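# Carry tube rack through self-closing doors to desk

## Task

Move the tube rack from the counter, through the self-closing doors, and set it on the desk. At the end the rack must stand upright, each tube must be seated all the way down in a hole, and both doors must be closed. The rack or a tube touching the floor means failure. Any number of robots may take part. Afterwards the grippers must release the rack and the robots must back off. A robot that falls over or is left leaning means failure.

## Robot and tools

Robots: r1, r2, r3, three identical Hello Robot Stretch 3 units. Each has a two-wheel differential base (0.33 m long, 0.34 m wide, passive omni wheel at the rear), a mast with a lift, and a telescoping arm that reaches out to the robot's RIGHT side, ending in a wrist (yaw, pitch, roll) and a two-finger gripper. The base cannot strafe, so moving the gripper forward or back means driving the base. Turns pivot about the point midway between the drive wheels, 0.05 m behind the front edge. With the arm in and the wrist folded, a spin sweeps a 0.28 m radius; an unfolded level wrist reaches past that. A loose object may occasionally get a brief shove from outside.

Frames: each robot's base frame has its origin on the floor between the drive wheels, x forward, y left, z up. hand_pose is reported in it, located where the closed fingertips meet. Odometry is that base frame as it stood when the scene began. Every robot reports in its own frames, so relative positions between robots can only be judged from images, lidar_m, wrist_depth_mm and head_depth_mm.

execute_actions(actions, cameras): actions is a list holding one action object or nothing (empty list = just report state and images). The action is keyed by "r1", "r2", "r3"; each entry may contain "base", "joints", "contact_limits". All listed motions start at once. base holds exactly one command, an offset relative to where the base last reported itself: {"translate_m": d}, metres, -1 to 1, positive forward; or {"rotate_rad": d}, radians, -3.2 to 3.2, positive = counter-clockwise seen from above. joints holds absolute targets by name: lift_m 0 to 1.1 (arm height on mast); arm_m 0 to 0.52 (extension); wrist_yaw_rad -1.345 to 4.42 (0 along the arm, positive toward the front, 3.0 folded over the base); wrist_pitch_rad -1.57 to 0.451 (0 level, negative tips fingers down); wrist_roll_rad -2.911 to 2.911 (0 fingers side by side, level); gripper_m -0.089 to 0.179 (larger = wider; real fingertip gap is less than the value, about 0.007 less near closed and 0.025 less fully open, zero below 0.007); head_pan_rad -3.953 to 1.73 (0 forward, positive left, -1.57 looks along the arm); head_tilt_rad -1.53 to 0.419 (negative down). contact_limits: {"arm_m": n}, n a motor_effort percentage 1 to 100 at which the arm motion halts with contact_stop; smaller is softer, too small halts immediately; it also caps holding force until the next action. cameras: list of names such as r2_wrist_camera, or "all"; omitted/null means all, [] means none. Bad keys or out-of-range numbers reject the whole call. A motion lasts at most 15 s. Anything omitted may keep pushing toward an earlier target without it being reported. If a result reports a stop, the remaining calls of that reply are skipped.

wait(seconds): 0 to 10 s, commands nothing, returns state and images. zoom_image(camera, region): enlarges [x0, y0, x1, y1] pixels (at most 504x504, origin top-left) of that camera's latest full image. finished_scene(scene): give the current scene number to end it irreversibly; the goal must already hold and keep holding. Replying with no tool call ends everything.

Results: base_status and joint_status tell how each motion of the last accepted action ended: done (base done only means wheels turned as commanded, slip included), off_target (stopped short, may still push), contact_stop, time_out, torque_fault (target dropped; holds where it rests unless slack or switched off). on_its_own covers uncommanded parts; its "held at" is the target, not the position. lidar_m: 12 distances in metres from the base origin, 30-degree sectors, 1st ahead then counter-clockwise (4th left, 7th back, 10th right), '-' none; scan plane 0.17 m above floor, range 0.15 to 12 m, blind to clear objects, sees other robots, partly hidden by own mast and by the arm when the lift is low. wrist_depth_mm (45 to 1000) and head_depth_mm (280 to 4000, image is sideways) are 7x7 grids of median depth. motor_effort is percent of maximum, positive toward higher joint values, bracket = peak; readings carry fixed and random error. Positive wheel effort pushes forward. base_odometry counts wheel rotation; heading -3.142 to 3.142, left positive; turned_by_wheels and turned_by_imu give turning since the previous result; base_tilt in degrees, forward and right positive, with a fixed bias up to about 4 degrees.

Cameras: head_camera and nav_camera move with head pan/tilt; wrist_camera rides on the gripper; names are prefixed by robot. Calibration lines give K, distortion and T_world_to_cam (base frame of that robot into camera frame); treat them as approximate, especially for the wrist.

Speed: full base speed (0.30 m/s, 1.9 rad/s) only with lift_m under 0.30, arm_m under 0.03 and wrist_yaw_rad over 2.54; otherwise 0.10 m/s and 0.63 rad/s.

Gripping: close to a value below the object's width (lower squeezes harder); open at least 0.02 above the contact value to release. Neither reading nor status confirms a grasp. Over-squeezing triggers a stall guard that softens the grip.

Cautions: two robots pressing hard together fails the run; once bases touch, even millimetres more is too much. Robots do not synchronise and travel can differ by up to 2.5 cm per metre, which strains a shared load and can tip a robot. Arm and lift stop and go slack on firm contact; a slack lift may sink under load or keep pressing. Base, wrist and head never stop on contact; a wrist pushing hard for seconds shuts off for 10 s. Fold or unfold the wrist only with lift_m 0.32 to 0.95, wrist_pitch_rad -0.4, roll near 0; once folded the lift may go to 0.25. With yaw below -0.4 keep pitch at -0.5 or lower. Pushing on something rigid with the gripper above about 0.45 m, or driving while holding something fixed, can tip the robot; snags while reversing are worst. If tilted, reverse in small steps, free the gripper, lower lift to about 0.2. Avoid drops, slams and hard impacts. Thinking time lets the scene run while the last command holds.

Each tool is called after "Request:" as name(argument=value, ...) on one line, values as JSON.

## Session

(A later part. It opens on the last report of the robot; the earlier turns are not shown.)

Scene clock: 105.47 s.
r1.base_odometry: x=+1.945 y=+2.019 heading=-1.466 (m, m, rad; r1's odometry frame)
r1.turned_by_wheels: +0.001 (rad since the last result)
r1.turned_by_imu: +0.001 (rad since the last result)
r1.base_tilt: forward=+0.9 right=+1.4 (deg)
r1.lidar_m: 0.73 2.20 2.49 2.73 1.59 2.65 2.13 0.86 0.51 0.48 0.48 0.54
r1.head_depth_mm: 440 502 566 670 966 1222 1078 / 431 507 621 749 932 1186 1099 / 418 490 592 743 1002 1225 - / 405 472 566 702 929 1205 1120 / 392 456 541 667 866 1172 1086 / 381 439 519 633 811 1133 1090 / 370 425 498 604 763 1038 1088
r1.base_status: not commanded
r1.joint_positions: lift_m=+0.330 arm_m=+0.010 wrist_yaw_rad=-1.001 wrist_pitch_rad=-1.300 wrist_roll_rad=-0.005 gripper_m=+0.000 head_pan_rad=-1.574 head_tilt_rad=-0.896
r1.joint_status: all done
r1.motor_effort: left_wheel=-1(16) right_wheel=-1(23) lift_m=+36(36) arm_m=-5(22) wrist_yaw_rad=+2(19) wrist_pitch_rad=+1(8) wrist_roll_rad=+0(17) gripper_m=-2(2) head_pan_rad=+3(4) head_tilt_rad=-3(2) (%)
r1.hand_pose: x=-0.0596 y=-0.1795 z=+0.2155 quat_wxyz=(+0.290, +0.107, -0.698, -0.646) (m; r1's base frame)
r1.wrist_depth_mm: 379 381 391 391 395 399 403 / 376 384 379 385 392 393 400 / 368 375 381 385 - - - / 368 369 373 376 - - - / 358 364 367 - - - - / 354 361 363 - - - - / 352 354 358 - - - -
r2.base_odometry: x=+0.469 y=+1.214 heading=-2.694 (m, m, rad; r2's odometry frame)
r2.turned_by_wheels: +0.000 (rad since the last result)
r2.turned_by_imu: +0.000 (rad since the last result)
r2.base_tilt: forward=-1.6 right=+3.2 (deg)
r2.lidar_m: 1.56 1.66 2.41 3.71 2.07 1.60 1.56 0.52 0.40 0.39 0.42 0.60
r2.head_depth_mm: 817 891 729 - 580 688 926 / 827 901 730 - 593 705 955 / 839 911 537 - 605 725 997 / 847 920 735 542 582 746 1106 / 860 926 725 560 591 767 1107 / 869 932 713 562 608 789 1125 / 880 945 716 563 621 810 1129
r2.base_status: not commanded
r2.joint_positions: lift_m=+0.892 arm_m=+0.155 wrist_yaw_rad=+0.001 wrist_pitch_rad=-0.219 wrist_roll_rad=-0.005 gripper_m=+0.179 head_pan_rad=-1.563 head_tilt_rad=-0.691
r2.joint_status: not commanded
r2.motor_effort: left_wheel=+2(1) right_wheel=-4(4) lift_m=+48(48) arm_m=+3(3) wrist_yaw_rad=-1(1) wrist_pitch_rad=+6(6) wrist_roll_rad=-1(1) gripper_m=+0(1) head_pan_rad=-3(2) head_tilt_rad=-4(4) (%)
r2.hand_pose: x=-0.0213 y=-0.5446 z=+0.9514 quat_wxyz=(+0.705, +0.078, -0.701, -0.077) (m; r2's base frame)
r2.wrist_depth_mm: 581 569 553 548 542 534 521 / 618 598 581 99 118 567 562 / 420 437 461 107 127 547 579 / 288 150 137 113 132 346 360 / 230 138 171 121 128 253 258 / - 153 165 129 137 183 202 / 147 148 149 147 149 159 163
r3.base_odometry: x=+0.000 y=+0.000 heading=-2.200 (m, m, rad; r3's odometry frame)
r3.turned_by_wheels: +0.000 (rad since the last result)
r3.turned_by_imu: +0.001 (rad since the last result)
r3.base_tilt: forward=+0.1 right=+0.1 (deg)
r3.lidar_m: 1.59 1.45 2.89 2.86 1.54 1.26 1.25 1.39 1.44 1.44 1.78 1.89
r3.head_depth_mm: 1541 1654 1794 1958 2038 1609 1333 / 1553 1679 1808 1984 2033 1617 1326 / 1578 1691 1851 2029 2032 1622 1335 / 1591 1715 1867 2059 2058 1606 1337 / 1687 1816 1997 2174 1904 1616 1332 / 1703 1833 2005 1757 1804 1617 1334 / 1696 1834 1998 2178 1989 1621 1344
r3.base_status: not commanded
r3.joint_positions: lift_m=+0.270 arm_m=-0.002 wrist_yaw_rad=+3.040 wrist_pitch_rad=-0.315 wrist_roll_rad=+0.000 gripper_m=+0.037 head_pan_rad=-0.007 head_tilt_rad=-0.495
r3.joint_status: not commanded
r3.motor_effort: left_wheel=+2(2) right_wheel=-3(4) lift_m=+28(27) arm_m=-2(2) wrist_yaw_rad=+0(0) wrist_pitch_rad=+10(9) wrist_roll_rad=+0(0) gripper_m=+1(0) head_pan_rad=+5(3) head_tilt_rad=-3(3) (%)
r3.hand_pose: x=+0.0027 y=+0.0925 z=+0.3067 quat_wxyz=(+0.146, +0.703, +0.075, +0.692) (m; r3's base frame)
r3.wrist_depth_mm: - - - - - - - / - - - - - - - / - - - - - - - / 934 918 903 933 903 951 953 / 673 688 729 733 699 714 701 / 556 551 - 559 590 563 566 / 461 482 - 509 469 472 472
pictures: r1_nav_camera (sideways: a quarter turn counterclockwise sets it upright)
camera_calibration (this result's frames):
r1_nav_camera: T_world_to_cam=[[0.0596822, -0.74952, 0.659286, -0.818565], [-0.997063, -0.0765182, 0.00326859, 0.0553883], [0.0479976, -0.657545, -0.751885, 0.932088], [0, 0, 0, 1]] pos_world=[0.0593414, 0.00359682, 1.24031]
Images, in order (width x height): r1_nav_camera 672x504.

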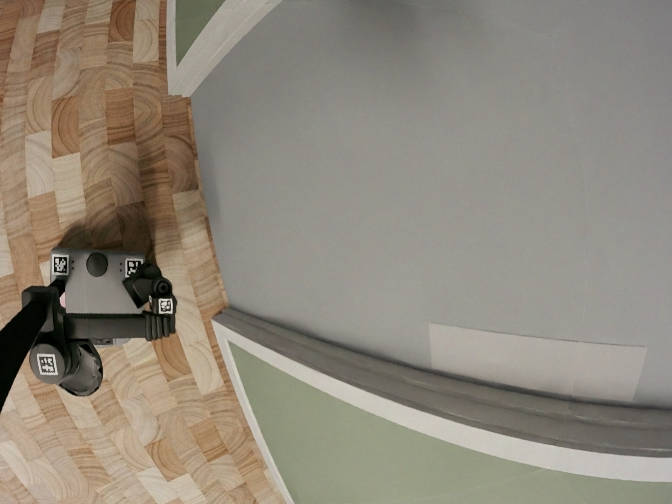

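Request:
execute_actions(actions=[{"r1":{"base":{"rotate_rad":-0.72},"joints":{"arm_m":0.06,"lift_m":0.4,"wrist_yaw_rad":1.5}},"r2":{"joints":{"arm_m":0.175}}}], cameras=[])

Request:
execute_actions(actions=[{"r1":{"joints":{"arm_m":0.01,"wrist_pitch_rad":-0.4,"wrist_yaw_rad":3.0}},"r2":{"joints":{"gripper_m":0.112}}}], cameras=["r2_wrist_camera","r2_head_camera"])

Request:
execute_actions(actions=[{"r1":{"base":{"translate_m":0.2},"joints":{"lift_m":0.28}}}], cameras=[])

Request:
execute_actions(actions=[{"r1":{"base":{"rotate_rad":1.35},"joints":{"head_pan_rad":-2.2,"head_tilt_rad":-1.1}}}], cameras=["r1_nav_camera"])

Scene clock: 109.60 s.
r1.base_odometry: x=+1.945 y=+2.019 heading=-2.185 (m, m, rad; r1's odometry frame)
r1.turned_by_wheels: -0.720 (rad since the last result)
r1.turned_by_imu: -0.720 (rad since the last result)
r1.base_tilt: forward=+0.9 right=+1.2 (deg)
r1.lidar_m: 0.50 0.70 1.75 2.30 2.82 2.74 1.58 2.63 1.41 0.53 0.49 0.48
r1.head_depth_mm: 1235 1692 1941 1649 1405 1219 1077 / 926 1169 1575 1650 1403 1224 1093 / 747 894 1114 1468 1409 1257 1086 / 622 721 859 1064 1334 1244 1067 / 534 607 702 824 1019 1205 1087 / 461 512 583 709 937 1165 1089 / 409 473 585 694 800 935 1054
r1.base_status: done
r1.joint_positions: lift_m=+0.400 arm_m=+0.060 wrist_yaw_rad=+1.498 wrist_pitch_rad=-1.301 wrist_roll_rad=-0.005 gripper_m=+0.000 head_pan_rad=-1.574 head_tilt_rad=-0.896
r1.joint_status: all done
r1.motor_effort: left_wheel=+1(5) right_wheel=-2(5) lift_m=+45(47) arm_m=+4(6) wrist_yaw_rad=+2(1) wrist_pitch_rad=+1(1) wrist_roll_rad=+0(1) gripper_m=-2(2) head_pan_rad=+2(2) head_tilt_rad=-3(3) (%)
r1.hand_pose: x=+0.0236 y=-0.2081 z=+0.2852 quat_wxyz=(+0.704, +0.696, -0.118, +0.071) (m; r1's base frame)
r1.wrist_depth_mm: 445 450 460 461 467 447 333 / 443 445 449 452 462 463 341 / 441 439 444 452 460 458 411 / 432 436 437 446 447 457 456 / 422 - - - 443 447 449 / - - - - 436 441 446 / - - - 425 434 437 440
r2.base_odometry: x=+0.469 y=+1.214 heading=-2.694 (m, m, rad; r2's odometry frame)
r2.turned_by_wheels: +0.000 (rad since the last result)
r2.turned_by_imu: +0.000 (rad since the last result)
r2.base_tilt: forward=-1.6 right=+3.2 (deg)
r2.lidar_m: 1.57 1.67 2.41 3.71 2.08 1.59 1.56 0.52 0.40 0.39 0.42 0.60
r2.head_depth_mm: 819 890 754 - 563 687 927 / 829 902 731 - 574 706 956 / 838 913 537 - 589 726 995 / 849 919 684 542 583 746 1104 / 858 925 712 560 591 768 1108 / 870 932 714 562 608 788 1130 / 880 944 715 564 622 813 1127
r2.base_status: not commanded
r2.joint_positions: lift_m=+0.892 arm_m=+0.175 wrist_yaw_rad=+0.001 wrist_pitch_rad=-0.219 wrist_roll_rad=-0.005 gripper_m=+0.179 head_pan_rad=-1.563 head_tilt_rad=-0.691
r2.joint_status: all done
r2.motor_effort: left_wheel=+2(2) right_wheel=-3(3) lift_m=+48(48) arm_m=+4(4) wrist_yaw_rad=-1(2) wrist_pitch_rad=+6(6) wrist_roll_rad=-1(0) gripper_m=+1(0) head_pan_rad=-2(3) head_tilt_rad=-4(4) (%)
r2.hand_pose: x=-0.0213 y=-0.5646 z=+0.9514 quat_wxyz=(+0.705, +0.078, -0.701, -0.077) (m; r2's base frame)
r2.wrist_depth_mm: 547 547 529 526 520 509 495 / 595 586 568 87 102 539 538 / 424 436 459 93 104 504 552 / 289 147 147 100 114 341 357 / 227 120 145 103 101 122 256 / - 128 140 115 128 97 203 / 148 144 145 120 118 151 164
r3.base_odometry: x=+0.000 y=+0.000 heading=-2.200 (m, m, rad; r3's odometry frame)
r3.turned_by_wheels: +0.000 (rad since the last result)
r3.turned_by_imu: +0.001 (rad since the last result)
r3.base_tilt: forward=+0.1 right=+0.0 (deg)
r3.lidar_m: 1.59 1.52 2.89 2.86 1.55 1.26 1.26 1.38 1.44 1.44 1.78 1.89
r3.head_depth_mm: 1532 1657 1782 1949 2039 1606 1333 / 1560 1671 1807 1990 2030 1619 1325 / 1576 1702 1856 2013 2052 1615 1334 / 1583 1710 1850 2059 2053 1609 1339 / 1691 1819 1986 2138 2051 1618 1337 / 1690 1850 2011 2157 1808 1622 1342 / 1698 1874 2034 1579 1842 1621 1344
r3.base_status: not commanded
r3.joint_positions: lift_m=+0.270 arm_m=-0.002 wrist_yaw_rad=+3.040 wrist_pitch_rad=-0.315 wrist_roll_rad=+0.000 gripper_m=+0.037 head_pan_rad=-0.007 head_tilt_rad=-0.495
r3.joint_status: not commanded
r3.motor_effort: left_wheel=+1(2) right_wheel=-4(3) lift_m=+27(27) arm_m=-2(1) wrist_yaw_rad=+0(0) wrist_pitch_rad=+9(9) wrist_roll_rad=+1(0) gripper_m=+0(0) head_pan_rad=+3(5) head_tilt_rad=-3(3) (%)
r3.hand_pose: x=+0.0027 y=+0.0925 z=+0.3067 quat_wxyz=(+0.146, +0.703, +0.075, +0.692) (m; r3's base frame)
r3.wrist_depth_mm: - - - - - - - / - - - - - - - / - - - - - - - / 905 901 897 916 935 932 904 / 690 685 722 727 689 706 712 / 553 552 - 561 579 563 571 / 462 482 - 497 468 474 465
pictures: none
No camera images: the call's "cameras" was empty. Leave "cameras" out to get every camera's image.

Scene clock: 111.37 s.
r1.base_odometry: x=+1.945 y=+2.019 heading=-2.185 (m, m, rad; r1's odometry frame)
r1.turned_by_wheels: +0.000 (rad since the last result)
r1.turned_by_imu: +0.000 (rad since the last result)
r1.base_tilt: forward=+1.0 right=+1.3 (deg)
r1.lidar_m: 0.50 0.70 1.74 2.30 2.82 2.73 1.58 2.62 1.40 0.53 0.50 0.48
r1.head_depth_mm: 1232 1694 1954 1644 1406 1219 1079 / 929 1174 1574 1652 1416 1225 1104 / 748 894 1112 1467 1407 1229 - / 622 724 861 1059 1331 1223 - / 533 606 702 823 1019 1208 1084 / 462 511 583 709 940 1165 1086 / 408 474 586 692 801 938 1054
r1.base_status: not commanded
r1.joint_positions: lift_m=+0.400 arm_m=+0.010 wrist_yaw_rad=+2.998 wrist_pitch_rad=-0.419 wrist_roll_rad=-0.005 gripper_m=+0.000 head_pan_rad=-1.574 head_tilt_rad=-0.896
r1.joint_status: all done
r1.motor_effort: left_wheel=+0(0) right_wheel=-2(2) lift_m=+44(44) arm_m=-4(5) wrist_yaw_rad=+3(3) wrist_pitch_rad=+9(9) wrist_roll_rad=+0(0) gripper_m=-2(2) head_pan_rad=+2(2) head_tilt_rad=-3(2) (%)
r1.hand_pose: x=+0.0108 y=+0.0667 z=+0.4123 quat_wxyz=(+0.196, +0.698, +0.098, +0.681) (m; r1's base frame)
r1.wrist_depth_mm: - - - - - - - / - - - - - - 955 / - - - - - - 895 / 893 890 901 896 896 919 790 / 724 748 765 - 741 723 690 / 635 621 - - 628 629 635 / 551 543 - 563 544 550 556
r2.base_odometry: x=+0.469 y=+1.214 heading=-2.694 (m, m, rad; r2's odometry frame)
r2.turned_by_wheels: +0.000 (rad since the last result)
r2.turned_by_imu: +0.000 (rad since the last result)
r2.base_tilt: forward=-1.6 right=+3.2 (deg)
r2.lidar_m: 1.56 1.67 2.42 3.71 2.07 1.59 1.57 0.52 0.40 0.39 0.42 0.60
r2.head_depth_mm: 819 891 757 - 563 688 926 / 828 899 731 - 574 705 964 / 839 912 537 - 590 725 996 / 848 919 637 550 583 746 1108 / 859 920 711 560 592 767 1104 / 869 931 714 561 608 789 1128 / 881 944 717 562 623 811 1132
r2.base_status: not commanded
r2.joint_positions: lift_m=+0.892 arm_m=+0.175 wrist_yaw_rad=+0.001 wrist_pitch_rad=-0.216 wrist_roll_rad=-0.005 gripper_m=+0.116 head_pan_rad=-1.563 head_tilt_rad=-0.691
r2.joint_status: gripper_m off_target (ended at +0.116, target +0.112)
r2.motor_effort: left_wheel=+2(2) right_wheel=-3(3) lift_m=+48(48) arm_m=+3(4) wrist_yaw_rad=-2(1) wrist_pitch_rad=+5(6) wrist_roll_rad=-1(1) gripper_m=-22(100) head_pan_rad=-3(3) head_tilt_rad=-4(4) (%)
r2.hand_pose: x=-0.0213 y=-0.5648 z=+0.9521 quat_wxyz=(+0.705, +0.077, -0.701, -0.076) (m; r2's base frame)
r2.wrist_depth_mm: 564 547 540 531 516 509 501 / 590 586 575 91 107 533 528 / 425 443 464 98 109 543 561 / 290 143 139 104 119 347 367 / 226 142 147 108 113 253 259 / - 155 138 119 132 95 203 / 149 149 149 132 113 161 167
r3.base_odometry: x=+0.000 y=+0.000 heading=-2.200 (m, m, rad; r3's odometry frame)
r3.turned_by_wheels: +0.000 (rad since the last result)
r3.turned_by_imu: +0.000 (rad since the last result)
r3.base_tilt: forward=+0.1 right=+0.0 (deg)
r3.lidar_m: 1.59 1.53 2.89 2.86 1.54 1.26 1.25 1.38 1.44 1.44 1.78 1.89
r3.head_depth_mm: 1537 1654 1797 1959 2013 1615 1326 / 1551 1679 1826 1990 2025 1607 1337 / 1564 1704 1854 2024 2044 1618 1334 / 1595 1710 1870 2061 2045 1619 1334 / 1688 1807 1958 2166 2032 1622 1331 / 1707 1845 2011 2095 1806 1613 1334 / 1695 1862 2009 1569 1846 1633 1339
r3.base_status: not commanded
r3.joint_positions: lift_m=+0.270 arm_m=-0.002 wrist_yaw_rad=+3.040 wrist_pitch_rad=-0.315 wrist_roll_rad=+0.000 gripper_m=+0.037 head_pan_rad=-0.007 head_tilt_rad=-0.495
r3.joint_status: not commanded
r3.motor_effort: left_wheel=+2(1) right_wheel=-3(3) lift_m=+27(27) arm_m=-2(1) wrist_yaw_rad=+0(1) wrist_pitch_rad=+9(10) wrist_roll_rad=+0(0) gripper_m=+0(0) head_pan_rad=+4(4) head_tilt_rad=-4(3) (%)
r3.hand_pose: x=+0.0027 y=+0.0925 z=+0.3067 quat_wxyz=(+0.146, +0.703, +0.075, +0.692) (m; r3's base frame)
r3.wrist_depth_mm: - - - - - - - / - - - - - - - / - - - - - - - / 909 907 918 904 923 946 936 / 689 679 721 715 703 693 701 / 545 554 - 561 582 570 573 / 468 477 - 496 469 473 474
pictures: r2_head_camera (sideways: a quarter turn clockwise sets it upright), r2_wrist_camera
camera_calibration (this result's frames):
r2_head_camera: T_world_to_cam=[[-0.0216044, 0.665787, -0.745829, 0.988727], [0.999539, 0.0302944, -0.00191041, -0.00250601], [0.0213225, -0.745527, -0.666134, 0.820849], [0, 0, 0, 1]] pos_world=[0.00636315, -0.0462408, 1.28421]
r2_wrist_camera: T_world_to_cam=[[-0.998091, 0.0194227, 0.0586346, -0.072693], [-0.0461743, 0.395902, -0.917131, 1.12313], [-0.0410267, -0.918087, -0.39425, 0.0203276], [0, 0, 0, 1]] pos_world=[-0.0198605, -0.424576, 1.04234]
Images, in order (width x height): r2_head_camera 896x504, r2_wrist_camera 644x364.

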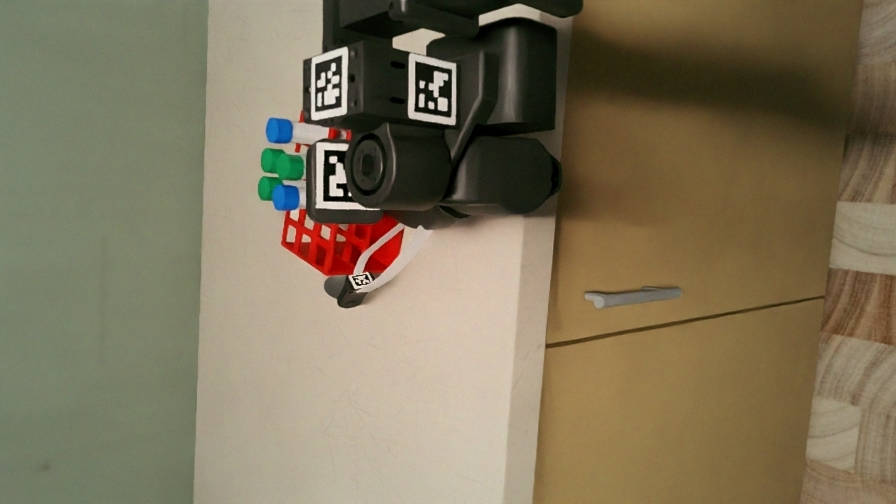

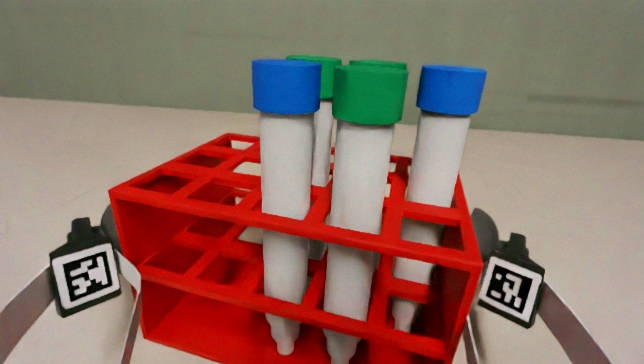

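Scene clock: 114.53 s.
r1.base_odometry: x=+1.830 y=+1.855 heading=-2.185 (m, m, rad; r1's odometry frame)
r1.turned_by_wheels: +0.000 (rad since the last result)
r1.turned_by_imu: -0.001 (rad since the last result)
r1.base_tilt: forward=+0.9 right=+1.2 (deg)
r1.lidar_m: 0.32 0.45 1.00 2.19 2.98 2.90 1.79 2.26 0.82 0.43 0.32 0.31
r1.head_depth_mm: 683 942 1506 1647 1409 1219 1078 / 514 646 875 1340 1410 1225 1105 / 403 477 589 802 1209 1227 1122 / 413 482 578 717 949 1199 1145 / 405 461 534 634 775 1000 1085 / 356 397 451 520 612 742 946 / 317 351 390 440 504 590 711
r1.base_status: done
r1.joint_positions: lift_m=+0.280 arm_m=+0.010 wrist_yaw_rad=+2.999 wrist_pitch_rad=-0.418 wrist_roll_rad=-0.005 gripper_m=+0.000 head_pan_rad=-1.574 head_tilt_rad=-0.896
r1.joint_status: all done
r1.motor_effort: left_wheel=+0(8) right_wheel=-2(6) lift_m=+35(36) arm_m=-5(5) wrist_yaw_rad=+1(3) wrist_pitch_rad=+8(9) wrist_roll_rad=-1(0) gripper_m=-2(2) head_pan_rad=+2(3) head_tilt_rad=-3(2) (%)
r1.hand_pose: x=+0.0106 y=+0.0669 z=+0.2929 quat_wxyz=(+0.195, +0.698, +0.098, +0.682) (m; r1's base frame)
r1.wrist_depth_mm: - - - - - - 577 / - - - - - - 523 / 898 - 892 888 875 842 466 / 694 684 704 700 708 694 487 / 580 563 590 - 572 581 517 / 490 500 - - 493 489 492 / - - - - 425 426 429
r2.base_odometry: x=+0.469 y=+1.214 heading=-2.694 (m, m, rad; r2's odometry frame)
r2.turned_by_wheels: +0.000 (rad since the last result)
r2.turned_by_imu: +0.000 (rad since the last result)
r2.base_tilt: forward=-1.6 right=+3.2 (deg)
r2.lidar_m: 1.57 1.66 2.41 3.72 2.07 1.60 1.56 0.52 0.40 0.39 0.42 0.60
r2.head_depth_mm: 819 892 756 - 563 688 925 / 830 902 732 - 573 705 959 / 838 911 536 - 589 725 993 / 849 921 637 550 582 747 1100 / 858 925 712 561 592 767 1108 / 869 933 714 562 608 789 1128 / 879 947 716 563 621 814 1132
r2.base_status: not commanded
r2.joint_positions: lift_m=+0.892 arm_m=+0.175 wrist_yaw_rad=+0.001 wrist_pitch_rad=-0.216 wrist_roll_rad=-0.005 gripper_m=+0.116 head_pan_rad=-1.563 head_tilt_rad=-0.691
r2.joint_status: not commanded
r2.motor_effort: left_wheel=+2(1) right_wheel=-3(4) lift_m=+48(48) arm_m=+3(4) wrist_yaw_rad=-2(1) wrist_pitch_rad=+5(5) wrist_roll_rad=-1(1) gripper_m=-22(23) head_pan_rad=-2(3) head_tilt_rad=-5(4) (%)
r2.hand_pose: x=-0.0213 y=-0.5648 z=+0.9521 quat_wxyz=(+0.705, +0.077, -0.701, -0.076) (m; r2's base frame)
r2.wrist_depth_mm: 549 531 549 537 520 517 502 / 595 597 568 91 108 540 535 / 425 451 461 98 111 524 571 / 289 143 138 104 121 348 362 / 226 142 148 107 113 252 259 / - 154 138 120 133 95 204 / 148 149 149 133 113 161 167
r3.base_odometry: x=+0.000 y=+0.000 heading=-2.200 (m, m, rad; r3's odometry frame)
r3.turned_by_wheels: +0.000 (rad since the last result)
r3.turned_by_imu: +0.001 (rad since the last result)
r3.base_tilt: forward=+0.1 right=+0.0 (deg)
r3.lidar_m: 1.79 1.73 2.88 2.86 1.54 1.26 1.25 1.38 1.43 1.44 1.78 1.89
r3.head_depth_mm: 1533 1657 1789 1950 2042 1609 1327 / 1551 1683 1812 1978 2034 1604 1330 / 1580 1706 1858 2020 2041 1608 1333 / 1588 1720 1873 2066 2027 1607 1334 / 1687 1810 1983 2162 2042 1619 1339 / 1703 1851 2016 2171 1871 1635 1345 / 1694 1861 2040 2140 1872 1619 1339
r3.base_status: not commanded
r3.joint_positions: lift_m=+0.270 arm_m=-0.002 wrist_yaw_rad=+3.040 wrist_pitch_rad=-0.315 wrist_roll_rad=+0.000 gripper_m=+0.037 head_pan_rad=-0.007 head_tilt_rad=-0.495
r3.joint_status: not commanded
r3.motor_effort: left_wheel=+2(2) right_wheel=-3(3) lift_m=+27(27) arm_m=-2(1) wrist_yaw_rad=+0(0) wrist_pitch_rad=+9(9) wrist_roll_rad=+0(0) gripper_m=+0(0) head_pan_rad=+3(3) head_tilt_rad=-3(3) (%)
r3.hand_pose: x=+0.0027 y=+0.0925 z=+0.3067 quat_wxyz=(+0.146, +0.703, +0.075, +0.692) (m; r3's base frame)
r3.wrist_depth_mm: - - - - - - - / - - - - - - - / - - - - - - - / 924 903 902 924 930 944 938 / 692 687 735 735 702 700 711 / 552 551 - 557 581 559 563 / 465 482 - 499 467 474 474
pictures: none
No camera images: the call's "cameras" was empty. Leave "cameras" out to get every camera's image.

Scene clock: 116.70 s.
r1.base_odometry: x=+1.830 y=+1.855 heading=-0.835 (m, m, rad; r1's odometry frame)
r1.turned_by_wheels: +1.350 (rad since the last result)
r1.turned_by_imu: +1.344 (rad since the last result)
r1.base_tilt: forward=+1.0 right=+1.3 (deg)
r1.lidar_m: 2.10 2.51 2.91 1.78 2.96 2.27 0.49 0.35 0.31 0.31 0.37 0.53
r1.head_depth_mm: 309 385 507 743 1064 1181 - / 302 367 478 682 1189 1195 - / 297 352 453 629 1040 - - / 290 337 427 585 920 - 1041 / 286 324 406 546 827 1162 1070 / - 311 387 511 751 1150 1073 / - 303 370 480 688 1131 1073
r1.base_status: done
r1.joint_positions: lift_m=+0.280 arm_m=+0.010 wrist_yaw_rad=+2.999 wrist_pitch_rad=-0.418 wrist_roll_rad=-0.005 gripper_m=+0.000 head_pan_rad=-2.193 head_tilt_rad=-1.087
r1.joint_status: all done
r1.motor_effort: left_wheel=-3(8) right_wheel=+1(8) lift_m=+35(35) arm_m=-5(4) wrist_yaw_rad=+1(1) wrist_pitch_rad=+8(8) wrist_roll_rad=-1(1) gripper_m=-3(2) head_pan_rad=-3(37) head_tilt_rad=-7(28) (%)
r1.hand_pose: x=+0.0106 y=+0.0669 z=+0.2929 quat_wxyz=(+0.195, +0.698, +0.098, +0.682) (m; r1's base frame)
r1.wrist_depth_mm: - - - - - - - / - - - - - - - / 887 - 892 899 909 896 886 / 688 686 708 700 698 708 710 / 569 576 601 - 570 579 575 / 489 504 - - 490 495 496 / - - - - 425 425 430
r2.base_odometry: x=+0.469 y=+1.214 heading=-2.694 (m, m, rad; r2's odometry frame)
r2.turned_by_wheels: +0.000 (rad since the last result)
r2.turned_by_imu: +0.000 (rad since the last result)
r2.base_tilt: forward=-1.6 right=+3.3 (deg)
r2.lidar_m: 1.56 1.66 2.42 3.72 2.07 1.59 1.57 0.52 0.40 0.39 0.42 0.60
r2.head_depth_mm: 819 891 757 - 564 688 927 / 830 902 731 - 574 706 958 / 838 910 536 - 589 723 992 / 848 919 638 550 583 747 1102 / 859 928 711 560 592 766 1108 / 870 932 714 561 609 789 1129 / 878 942 715 563 622 813 1132
r2.base_status: not commanded
r2.joint_positions: lift_m=+0.892 arm_m=+0.175 wrist_yaw_rad=+0.001 wrist_pitch_rad=-0.216 wrist_roll_rad=-0.005 gripper_m=+0.116 head_pan_rad=-1.563 head_tilt_rad=-0.691
r2.joint_status: not commanded
r2.motor_effort: left_wheel=+2(2) right_wheel=-3(3) lift_m=+47(48) arm_m=+4(4) wrist_yaw_rad=-2(2) wrist_pitch_rad=+5(5) wrist_roll_rad=-1(1) gripper_m=-22(23) head_pan_rad=-2(2) head_tilt_rad=-4(4) (%)
r2.hand_pose: x=-0.0213 y=-0.5648 z=+0.9521 quat_wxyz=(+0.705, +0.077, -0.701, -0.076) (m; r2's base frame)
r2.wrist_depth_mm: 562 551 538 531 524 510 502 / 596 594 577 91 107 530 532 / 424 447 456 97 110 562 549 / 289 143 138 103 121 349 365 / 224 142 148 108 113 253 259 / - 155 138 119 134 95 201 / 149 148 150 132 114 162 165
r3.base_odometry: x=+0.000 y=+0.000 heading=-2.200 (m, m, rad; r3's odometry frame)
r3.turned_by_wheels: +0.000 (rad since the last result)
r3.turned_by_imu: +0.001 (rad since the last result)
r3.base_tilt: forward=+0.1 right=+0.1 (deg)
r3.lidar_m: 1.65 1.78 2.88 2.86 1.55 1.26 1.25 1.38 1.44 1.44 1.78 1.89
r3.head_depth_mm: 1525 1649 1795 1956 2026 1614 1331 / 1554 1677 1814 2006 2033 1612 1330 / 1574 1702 1838 2035 2042 1613 1334 / 1591 1709 1867 2083 2032 1620 1335 / 1679 1813 1971 2169 1965 1608 1337 / 1696 1851 2003 1930 1904 1619 1339 / 1674 1824 2022 2227 1983 1631 1335
r3.base_status: not commanded
r3.joint_positions: lift_m=+0.270 arm_m=-0.002 wrist_yaw_rad=+3.040 wrist_pitch_rad=-0.315 wrist_roll_rad=+0.000 gripper_m=+0.037 head_pan_rad=-0.007 head_tilt_rad=-0.495
r3.joint_status: not commanded
r3.motor_effort: left_wheel=+1(2) right_wheel=-3(4) lift_m=+27(27) arm_m=-2(2) wrist_yaw_rad=+0(0) wrist_pitch_rad=+10(10) wrist_roll_rad=+0(0) gripper_m=+1(0) head_pan_rad=+4(3) head_tilt_rad=-3(3) (%)
r3.hand_pose: x=+0.0027 y=+0.0925 z=+0.3067 quat_wxyz=(+0.146, +0.703, +0.075, +0.692) (m; r3's base frame)
r3.wrist_depth_mm: - - - - - - - / - - - - - - - / - - - - - - - / 925 911 911 928 908 942 937 / 683 698 721 730 704 711 707 / 546 549 - 565 579 562 569 / 463 482 - 497 464 467 472
pictures: r1_nav_camera (sideways: a quarter turn counterclockwise sets it upright)
camera_calibration (this result's frames):
r1_nav_camera: T_world_to_cam=[[-0.451361, -0.735976, 0.504591, -0.613907], [-0.856057, 0.516741, -0.0120528, 0.0744738], [-0.251872, -0.437399, -0.863274, 1.07873], [0, 0, 0, 1]] pos_world=[0.0583629, -0.0184683, 1.24191]
Images, in order (width x height): r1_nav_camera 672x504.

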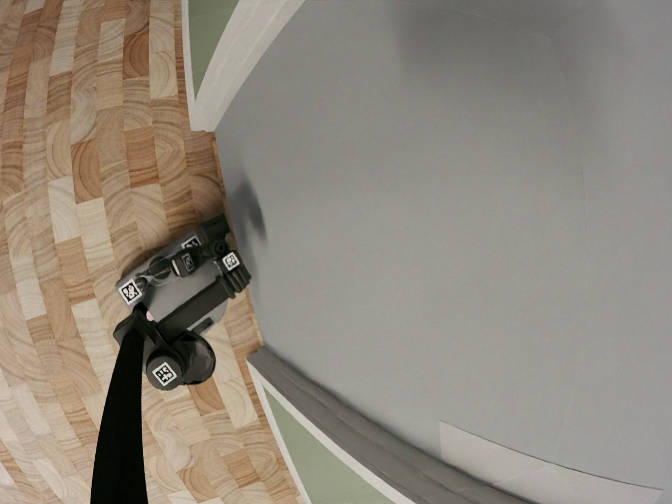

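Request:
execute_actions(actions=[{"r1":{"base":{"rotate_rad":-0.3}},"r2":{"joints":{"gripper_m":0.179}}}], cameras=[])

Request:
execute_actions(actions=[{"r1":{"base":{"translate_m":-0.14}},"r2":{"joints":{"arm_m":0.0}}}], cameras=["r2_head_camera"])

Request:
execute_actions(actions=[{"r1":{"joints":{"arm_m":0.4},"contact_limits":{"arm_m":64}}}], cameras=["r1_nav_camera"])

Scene clock: 119.17 s.
r1.base_odometry: x=+1.830 y=+1.855 heading=-1.135 (m, m, rad; r1's odometry frame)
r1.turned_by_wheels: -0.300 (rad since the last result)
r1.turned_by_imu: -0.299 (rad since the last result)
r1.base_tilt: forward=+0.9 right=+1.3 (deg)
r1.lidar_m: 0.98 2.18 2.98 2.90 3.01 2.27 0.83 0.43 0.32 0.31 0.32 0.45
r1.head_depth_mm: 418 519 627 897 1281 1181 - / 381 479 649 880 1253 1198 - / 351 432 562 804 1238 - - / 324 393 498 677 1058 - 1047 / 303 360 447 587 851 1145 1071 / 292 332 404 516 710 1132 1072 / - 308 370 460 608 906 1076
r1.base_status: done
r1.joint_positions: lift_m=+0.280 arm_m=+0.010 wrist_yaw_rad=+2.999 wrist_pitch_rad=-0.418 wrist_roll_rad=-0.005 gripper_m=+0.000 head_pan_rad=-2.193 head_tilt_rad=-1.087
r1.joint_status: not commanded
r1.motor_effort: left_wheel=+0(7) right_wheel=-2(5) lift_m=+35(35) arm_m=-4(4) wrist_yaw_rad=+0(1) wrist_pitch_rad=+9(9) wrist_roll_rad=-1(0) gripper_m=-2(3) head_pan_rad=-2(2) head_tilt_rad=-7(7) (%)
r1.hand_pose: x=+0.0106 y=+0.0669 z=+0.2929 quat_wxyz=(+0.195, +0.698, +0.098, +0.682) (m; r1's base frame)
r1.wrist_depth_mm: - - - - - - - / - - - - - - - / 903 - 899 888 894 897 901 / 702 676 690 694 696 703 707 / 570 569 603 - 578 584 581 / 496 505 - - 493 495 492 / - - - - 430 428 429
r2.base_odometry: x=+0.469 y=+1.214 heading=-2.694 (m, m, rad; r2's odometry frame)
r2.turned_by_wheels: +0.000 (rad since the last result)
r2.turned_by_imu: +0.000 (rad since the last result)
r2.base_tilt: forward=-1.6 right=+3.2 (deg)
r2.lidar_m: 1.57 1.66 2.41 3.72 2.07 1.60 1.56 0.52 0.40 0.39 0.42 0.60
r2.head_depth_mm: 819 889 756 - 563 688 926 / 827 902 730 - 574 707 959 / 836 916 539 - 588 726 994 / 846 920 635 542 582 745 1106 / 859 926 711 559 592 766 1104 / 869 930 713 562 607 789 1125 / 882 947 717 563 623 813 1131
r2.base_status: not commanded
r2.joint_positions: lift_m=+0.892 arm_m=+0.175 wrist_yaw_rad=+0.001 wrist_pitch_rad=-0.218 wrist_roll_rad=-0.005 gripper_m=+0.179 head_pan_rad=-1.563 head_tilt_rad=-0.691
r2.joint_status: all done
r2.motor_effort: left_wheel=+1(1) right_wheel=-3(3) lift_m=+48(48) arm_m=+3(4) wrist_yaw_rad=-1(1) wrist_pitch_rad=+6(6) wrist_roll_rad=-1(0) gripper_m=+0(89) head_pan_rad=-3(2) head_tilt_rad=-5(4) (%)
r2.hand_pose: x=-0.0213 y=-0.5647 z=+0.9516 quat_wxyz=(+0.705, +0.078, -0.701, -0.077) (m; r2's base frame)
r2.wrist_depth_mm: 555 547 536 540 525 516 496 / 593 587 568 90 106 538 537 / 418 436 448 96 111 508 563 / 288 143 137 104 117 348 362 / 230 138 151 106 113 254 261 / - 146 134 118 133 98 202 / 148 147 149 130 117 156 163
r3.base_odometry: x=+0.000 y=+0.000 heading=-2.200 (m, m, rad; r3's odometry frame)
r3.turned_by_wheels: +0.000 (rad since the last result)
r3.turned_by_imu: +0.001 (rad since the last result)
r3.base_tilt: forward=+0.1 right=+0.0 (deg)
r3.lidar_m: 1.65 1.65 2.88 2.87 1.55 1.26 1.25 1.38 1.44 1.44 1.78 1.89
r3.head_depth_mm: 1535 1653 1799 1954 2032 1603 1327 / 1553 1673 1809 1994 2029 1616 1331 / 1575 1684 1834 2013 2044 1610 1332 / 1587 1726 1879 2071 2050 1626 1339 / 1679 1819 1983 2154 2006 1622 1336 / 1688 1847 1999 2120 1884 1611 1334 / 1690 1830 1994 2173 1944 1622 1344
r3.base_status: not commanded
r3.joint_positions: lift_m=+0.270 arm_m=-0.002 wrist_yaw_rad=+3.040 wrist_pitch_rad=-0.315 wrist_roll_rad=+0.000 gripper_m=+0.037 head_pan_rad=-0.007 head_tilt_rad=-0.495
r3.joint_status: not commanded
r3.motor_effort: left_wheel=+2(2) right_wheel=-4(3) lift_m=+27(26) arm_m=-2(2) wrist_yaw_rad=+0(0) wrist_pitch_rad=+10(9) wrist_roll_rad=+0(0) gripper_m=+1(0) head_pan_rad=+4(4) head_tilt_rad=-3(4) (%)
r3.hand_pose: x=+0.0027 y=+0.0925 z=+0.3067 quat_wxyz=(+0.146, +0.703, +0.075, +0.692) (m; r3's base frame)
r3.wrist_depth_mm: - - - - - - - / - - - - - - - / - - - - - - - / 917 904 911 917 938 959 926 / 684 691 733 729 706 699 706 / 549 551 - 562 581 561 559 / 467 479 - 502 470 468 472
pictures: none
No camera images: the call's "cameras" was empty. Leave "cameras" out to get every camera's image.

Scene clock: 121.67 s.
r1.base_odometry: x=+1.771 y=+1.982 heading=-1.135 (m, m, rad; r1's odometry frame)
r1.turned_by_wheels: +0.000 (rad since the last result)
r1.turned_by_imu: +0.000 (rad since the last result)
r1.base_tilt: forward=+0.9 right=+1.3 (deg)
r1.lidar_m: 0.97 2.33 2.98 1.79 1.80 2.13 0.82 0.37 0.32 0.31 0.32 0.45
r1.head_depth_mm: 320 375 513 905 1285 1182 - / 347 411 498 671 1234 1203 - / 345 426 543 722 1120 - - / 319 387 492 670 1046 - 1040 / 301 356 441 579 840 1143 1068 / 290 329 400 510 700 1128 1074 / - 306 365 455 602 894 1074
r1.base_status: done
r1.joint_positions: lift_m=+0.280 arm_m=+0.010 wrist_yaw_rad=+2.999 wrist_pitch_rad=-0.418 wrist_roll_rad=-0.005 gripper_m=+0.000 head_pan_rad=-2.193 head_tilt_rad=-1.087
r1.joint_status: not commanded
r1.motor_effort: left_wheel=+0(5) right_wheel=-2(8) lift_m=+35(35) arm_m=-4(4) wrist_yaw_rad=+1(2) wrist_pitch_rad=+8(8) wrist_roll_rad=+0(0) gripper_m=-2(3) head_pan_rad=-4(2) head_tilt_rad=-7(7) (%)
r1.hand_pose: x=+0.0105 y=+0.0669 z=+0.2929 quat_wxyz=(+0.195, +0.698, +0.098, +0.682) (m; r1's base frame)
r1.wrist_depth_mm: - - - - - - - / - - - - - - - / 896 - 901 905 903 886 890 / 691 692 712 703 710 706 706 / 578 575 599 - 576 583 576 / 500 504 - - 496 491 492 / - - - - 432 428 428
r2.base_odometry: x=+0.469 y=+1.214 heading=-2.694 (m, m, rad; r2's odometry frame)
r2.turned_by_wheels: +0.000 (rad since the last result)
r2.turned_by_imu: +0.000 (rad since the last result)
r2.base_tilt: forward=-1.6 right=+3.2 (deg)
r2.lidar_m: 1.57 1.66 2.41 3.72 2.08 1.60 1.57 0.52 0.40 0.39 0.42 0.60
r2.head_depth_mm: 820 892 701 570 495 - - / 831 902 655 555 554 - - / 838 912 552 566 - - - / 847 921 631 559 582 760 1104 / 858 926 710 577 594 767 1109 / 870 932 714 561 609 789 1130 / 879 942 716 562 623 811 1133
r2.base_status: not commanded
r2.joint_positions: lift_m=+0.892 arm_m=+0.003 wrist_yaw_rad=+0.001 wrist_pitch_rad=-0.218 wrist_roll_rad=-0.005 gripper_m=+0.179 head_pan_rad=-1.563 head_tilt_rad=-0.691
r2.joint_status: all done
joint sent to its limit — the command would take r2.arm_m past its lower limit, so that joint was sent only as far as its limit.
r2.motor_effort: left_wheel=+1(1) right_wheel=-4(3) lift_m=+47(48) arm_m=-4(5) wrist_yaw_rad=-1(1) wrist_pitch_rad=+6(6) wrist_roll_rad=+0(1) gripper_m=+0(1) head_pan_rad=-3(2) head_tilt_rad=-5(4) (%)
r2.hand_pose: x=-0.0213 y=-0.3931 z=+0.9516 quat_wxyz=(+0.705, +0.078, -0.701, -0.077) (m; r2's base frame)
r2.wrist_depth_mm: 715 709 704 689 681 677 667 / 762 760 728 279 701 706 693 / 419 445 359 280 482 563 591 / 289 298 307 295 333 351 365 / 232 227 230 238 245 263 259 / - 179 184 188 192 192 203 / 186 180 177 173 170 168 168
r3.base_odometry: x=+0.000 y=+0.000 heading=-2.200 (m, m, rad; r3's odometry frame)
r3.turned_by_wheels: +0.000 (rad since the last result)
r3.turned_by_imu: +0.001 (rad since the last result)
r3.base_tilt: forward=+0.1 right=+0.0 (deg)
r3.lidar_m: 1.60 2.15 2.87 2.86 1.55 1.26 1.25 1.38 1.44 1.44 1.78 1.88
r3.head_depth_mm: 1525 1657 1796 1979 2013 1618 1325 / 1551 1673 1843 1987 2039 1613 1328 / 1576 1702 1836 2009 2028 1622 1336 / 1598 1711 1861 2098 2043 1613 1337 / 1678 1832 1977 2109 1905 1620 1336 / 1685 1812 1974 2114 1880 1622 1342 / 1661 1872 2046 2247 2054 1621 1335
r3.base_status: not commanded
r3.joint_positions: lift_m=+0.270 arm_m=-0.002 wrist_yaw_rad=+3.040 wrist_pitch_rad=-0.315 wrist_roll_rad=+0.000 gripper_m=+0.037 head_pan_rad=-0.007 head_tilt_rad=-0.495
r3.joint_status: not commanded
r3.motor_effort: left_wheel=+1(2) right_wheel=-3(3) lift_m=+27(27) arm_m=-1(1) wrist_yaw_rad=+0(0) wrist_pitch_rad=+9(9) wrist_roll_rad=+0(0) gripper_m=+0(0) head_pan_rad=+5(4) head_tilt_rad=-3(4) (%)
r3.hand_pose: x=+0.0027 y=+0.0925 z=+0.3067 quat_wxyz=(+0.146, +0.703, +0.075, +0.692) (m; r3's base frame)
r3.wrist_depth_mm: - - - - - - - / - - - - - - - / - - - - - - - / 891 890 915 911 939 934 942 / 679 684 730 738 710 708 709 / 555 544 - 569 582 558 563 / 466 473 - 498 470 475 468
pictures: r2_head_camera (sideways: a quarter turn clockwise sets it upright)
camera_calibration (this result's frames):
r2_head_camera: T_world_to_cam=[[-0.0216043, 0.665794, -0.745823, 0.988719], [0.999539, 0.0302942, -0.00191017, -0.00250631], [0.0213223, -0.74552, -0.666142, 0.820858], [0, 0, 0, 1]] pos_world=[0.00636314, -0.0462406, 1.28421]
Images, in order (width x height): r2_head_camera 896x504.

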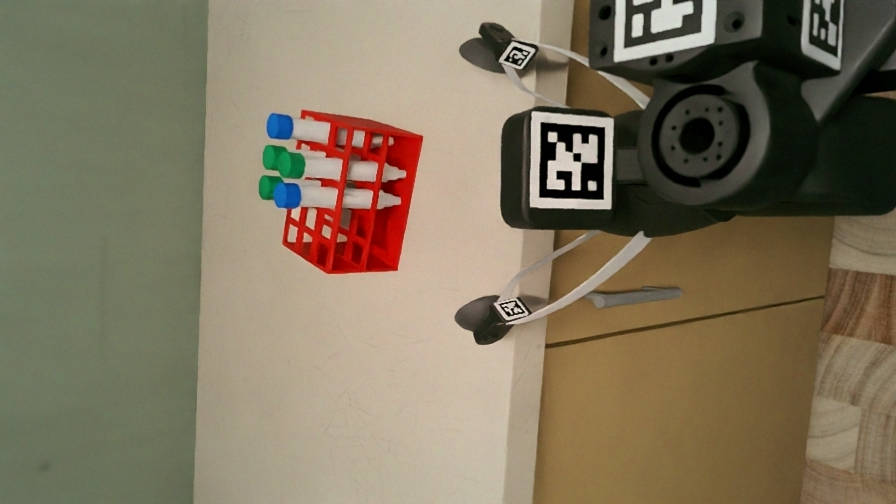

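Scene clock: 126.13 s.
r1.base_odometry: x=+1.771 y=+1.982 heading=-1.136 (m, m, rad; r1's odometry frame)
r1.turned_by_wheels: -0.001 (rad since the last result)
r1.turned_by_imu: -0.010 (rad since the last result)
r1.base_tilt: forward=+0.9 right=+1.4 (deg)
r1.lidar_m: 0.93 2.33 2.99 2.90 1.79 2.13 0.85 0.37 0.41 0.56 0.55 0.58
r1.head_depth_mm: 316 374 539 936 1288 1180 - / 343 405 491 685 1239 1203 - / 442 480 581 753 1120 - - / 1475 1767 1634 1444 1311 - 1041 / 1770 1888 1635 1455 1289 1182 1076 / 2107 1902 1031 1181 1283 1174 1077 / 684 729 827 926 1124 1175 1073
r1.base_status: not commanded
r1.joint_positions: lift_m=+0.280 arm_m=+0.398 wrist_yaw_rad=+3.212 wrist_pitch_rad=-0.417 wrist_roll_rad=-0.005 gripper_m=+0.000 head_pan_rad=-2.195 head_tilt_rad=-1.088
r1.joint_status: all done
r1.on_its_own: wrist_yaw_rad is held at +3.160, not at your +3.000, by its stall guard, which is still easing; arm_m is at rest, and its effort (+22) is outside its rest range (-14 to +14)
r1.motor_effort: left_wheel=-6(13) right_wheel=+13(21) lift_m=+37(48) arm_m=+22(54) wrist_yaw_rad=-61(100) wrist_pitch_rad=+8(10) wrist_roll_rad=-1(1) gripper_m=-2(2) head_pan_rad=-1(3) head_tilt_rad=-7(7) (%)
r1.contact_limits: arm_m 64 (drawing in: default 29, maximum 47; extending or still: default 39, maximum 64)
r1.hand_pose: x=-0.0370 y=-0.3194 z=+0.2929 quat_wxyz=(+0.122, +0.684, +0.171, +0.698) (m; r1's base frame)
r1.wrist_depth_mm: - - - - - - - / - - - - - - - / 902 905 - - 901 909 908 / 704 702 - - 706 709 709 / 588 584 - - 574 581 579 / 334 489 - - 490 492 494 / 334 426 426 426 427 424 431
r2.base_odometry: x=+0.469 y=+1.214 heading=-2.694 (m, m, rad; r2's odometry frame)
r2.turned_by_wheels: +0.000 (rad since the last result)
r2.turned_by_imu: +0.000 (rad since the last result)
r2.base_tilt: forward=-1.6 right=+3.3 (deg)
r2.lidar_m: 1.56 1.67 2.42 3.71 2.07 1.60 1.56 0.52 0.40 0.39 0.42 0.60
r2.head_depth_mm: 820 891 700 571 495 - - / 829 903 653 555 555 - - / 839 914 552 565 - - - / 847 921 631 558 583 761 1103 / 859 920 712 577 593 768 1106 / 868 934 712 562 609 789 1125 / 881 944 715 563 622 812 1133
r2.base_status: not commanded
r2.joint_positions: lift_m=+0.892 arm_m=+0.003 wrist_yaw_rad=+0.001 wrist_pitch_rad=-0.218 wrist_roll_rad=-0.005 gripper_m=+0.179 head_pan_rad=-1.563 head_tilt_rad=-0.691
r2.joint_status: not commanded
r2.motor_effort: left_wheel=+1(2) right_wheel=-3(3) lift_m=+48(48) arm_m=-4(4) wrist_yaw_rad=-1(1) wrist_pitch_rad=+6(6) wrist_roll_rad=-1(0) gripper_m=+0(0) head_pan_rad=-2(2) head_tilt_rad=-5(4) (%)
r2.hand_pose: x=-0.0213 y=-0.3931 z=+0.9516 quat_wxyz=(+0.705, +0.078, -0.701, -0.077) (m; r2's base frame)
r2.wrist_depth_mm: 726 700 710 695 693 674 650 / 765 728 743 279 718 695 711 / 424 442 361 280 480 559 607 / 290 300 306 295 332 348 364 / 232 225 233 236 244 263 260 / - 181 185 190 193 192 203 / 185 180 177 173 171 167 168
r3.base_odometry: x=+0.000 y=+0.000 heading=-2.200 (m, m, rad; r3's odometry frame)
r3.turned_by_wheels: +0.000 (rad since the last result)
r3.turned_by_imu: +0.001 (rad since the last result)
r3.base_tilt: forward=+0.1 right=+0.0 (deg)
r3.lidar_m: 1.59 2.25 2.88 2.86 1.55 1.27 1.26 1.38 1.43 1.44 1.78 1.89
r3.head_depth_mm: 1528 1641 1797 1963 2029 1616 1326 / 1552 1667 1808 1995 2045 1616 1332 / 1566 1701 1848 2017 2057 1612 1337 / 1597 1718 1874 2072 2041 1616 1337 / 2006 2144 2314 2405 1901 1616 1338 / 1922 2060 2201 2376 1876 1630 1339 / 1822 2005 2181 2365 2050 1624 1343
r3.base_status: not commanded
r3.joint_positions: lift_m=+0.270 arm_m=-0.002 wrist_yaw_rad=+3.040 wrist_pitch_rad=-0.315 wrist_roll_rad=+0.000 gripper_m=+0.037 head_pan_rad=-0.007 head_tilt_rad=-0.495
r3.joint_status: not commanded
r3.motor_effort: left_wheel=+2(1) right_wheel=-3(3) lift_m=+28(27) arm_m=-2(1) wrist_yaw_rad=+0(0) wrist_pitch_rad=+9(10) wrist_roll_rad=+0(0) gripper_m=+0(0) head_pan_rad=+4(4) head_tilt_rad=-4(3) (%)
r3.hand_pose: x=+0.0027 y=+0.0925 z=+0.3067 quat_wxyz=(+0.146, +0.703, +0.075, +0.692) (m; r3's base frame)
r3.wrist_depth_mm: - - - - - - - / - - - - - - - / - - - - - - - / 924 897 915 909 921 919 936 / 688 700 736 728 699 702 719 / 548 552 - 548 584 561 556 / 465 476 - 500 474 467 477
pictures: r1_nav_camera (sideways: a quarter turn counterclockwise sets it upright)
camera_calibration (this result's frames):
r1_nav_camera: T_world_to_cam=[[-0.452774, -0.735367, 0.504212, -0.613405], [-0.855151, 0.518238, -0.0120876, 0.0745136], [-0.252413, -0.436651, -0.863495, 1.07902], [0, 0, 0, 1]] pos_world=[0.058346, -0.0185381, 1.24192]
Images, in order (width x height): r1_nav_camera 672x504.

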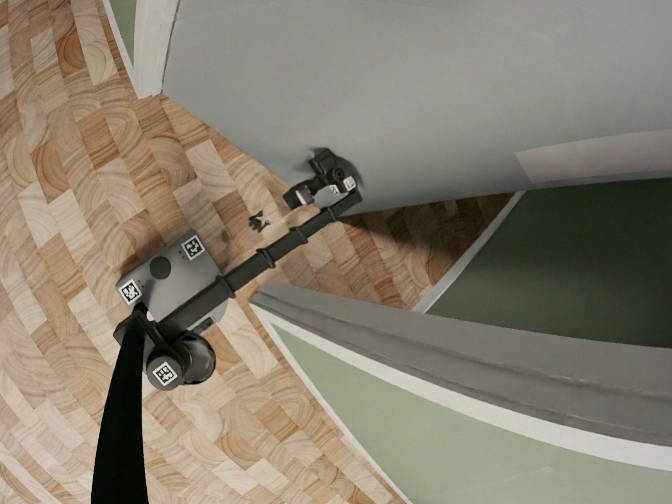

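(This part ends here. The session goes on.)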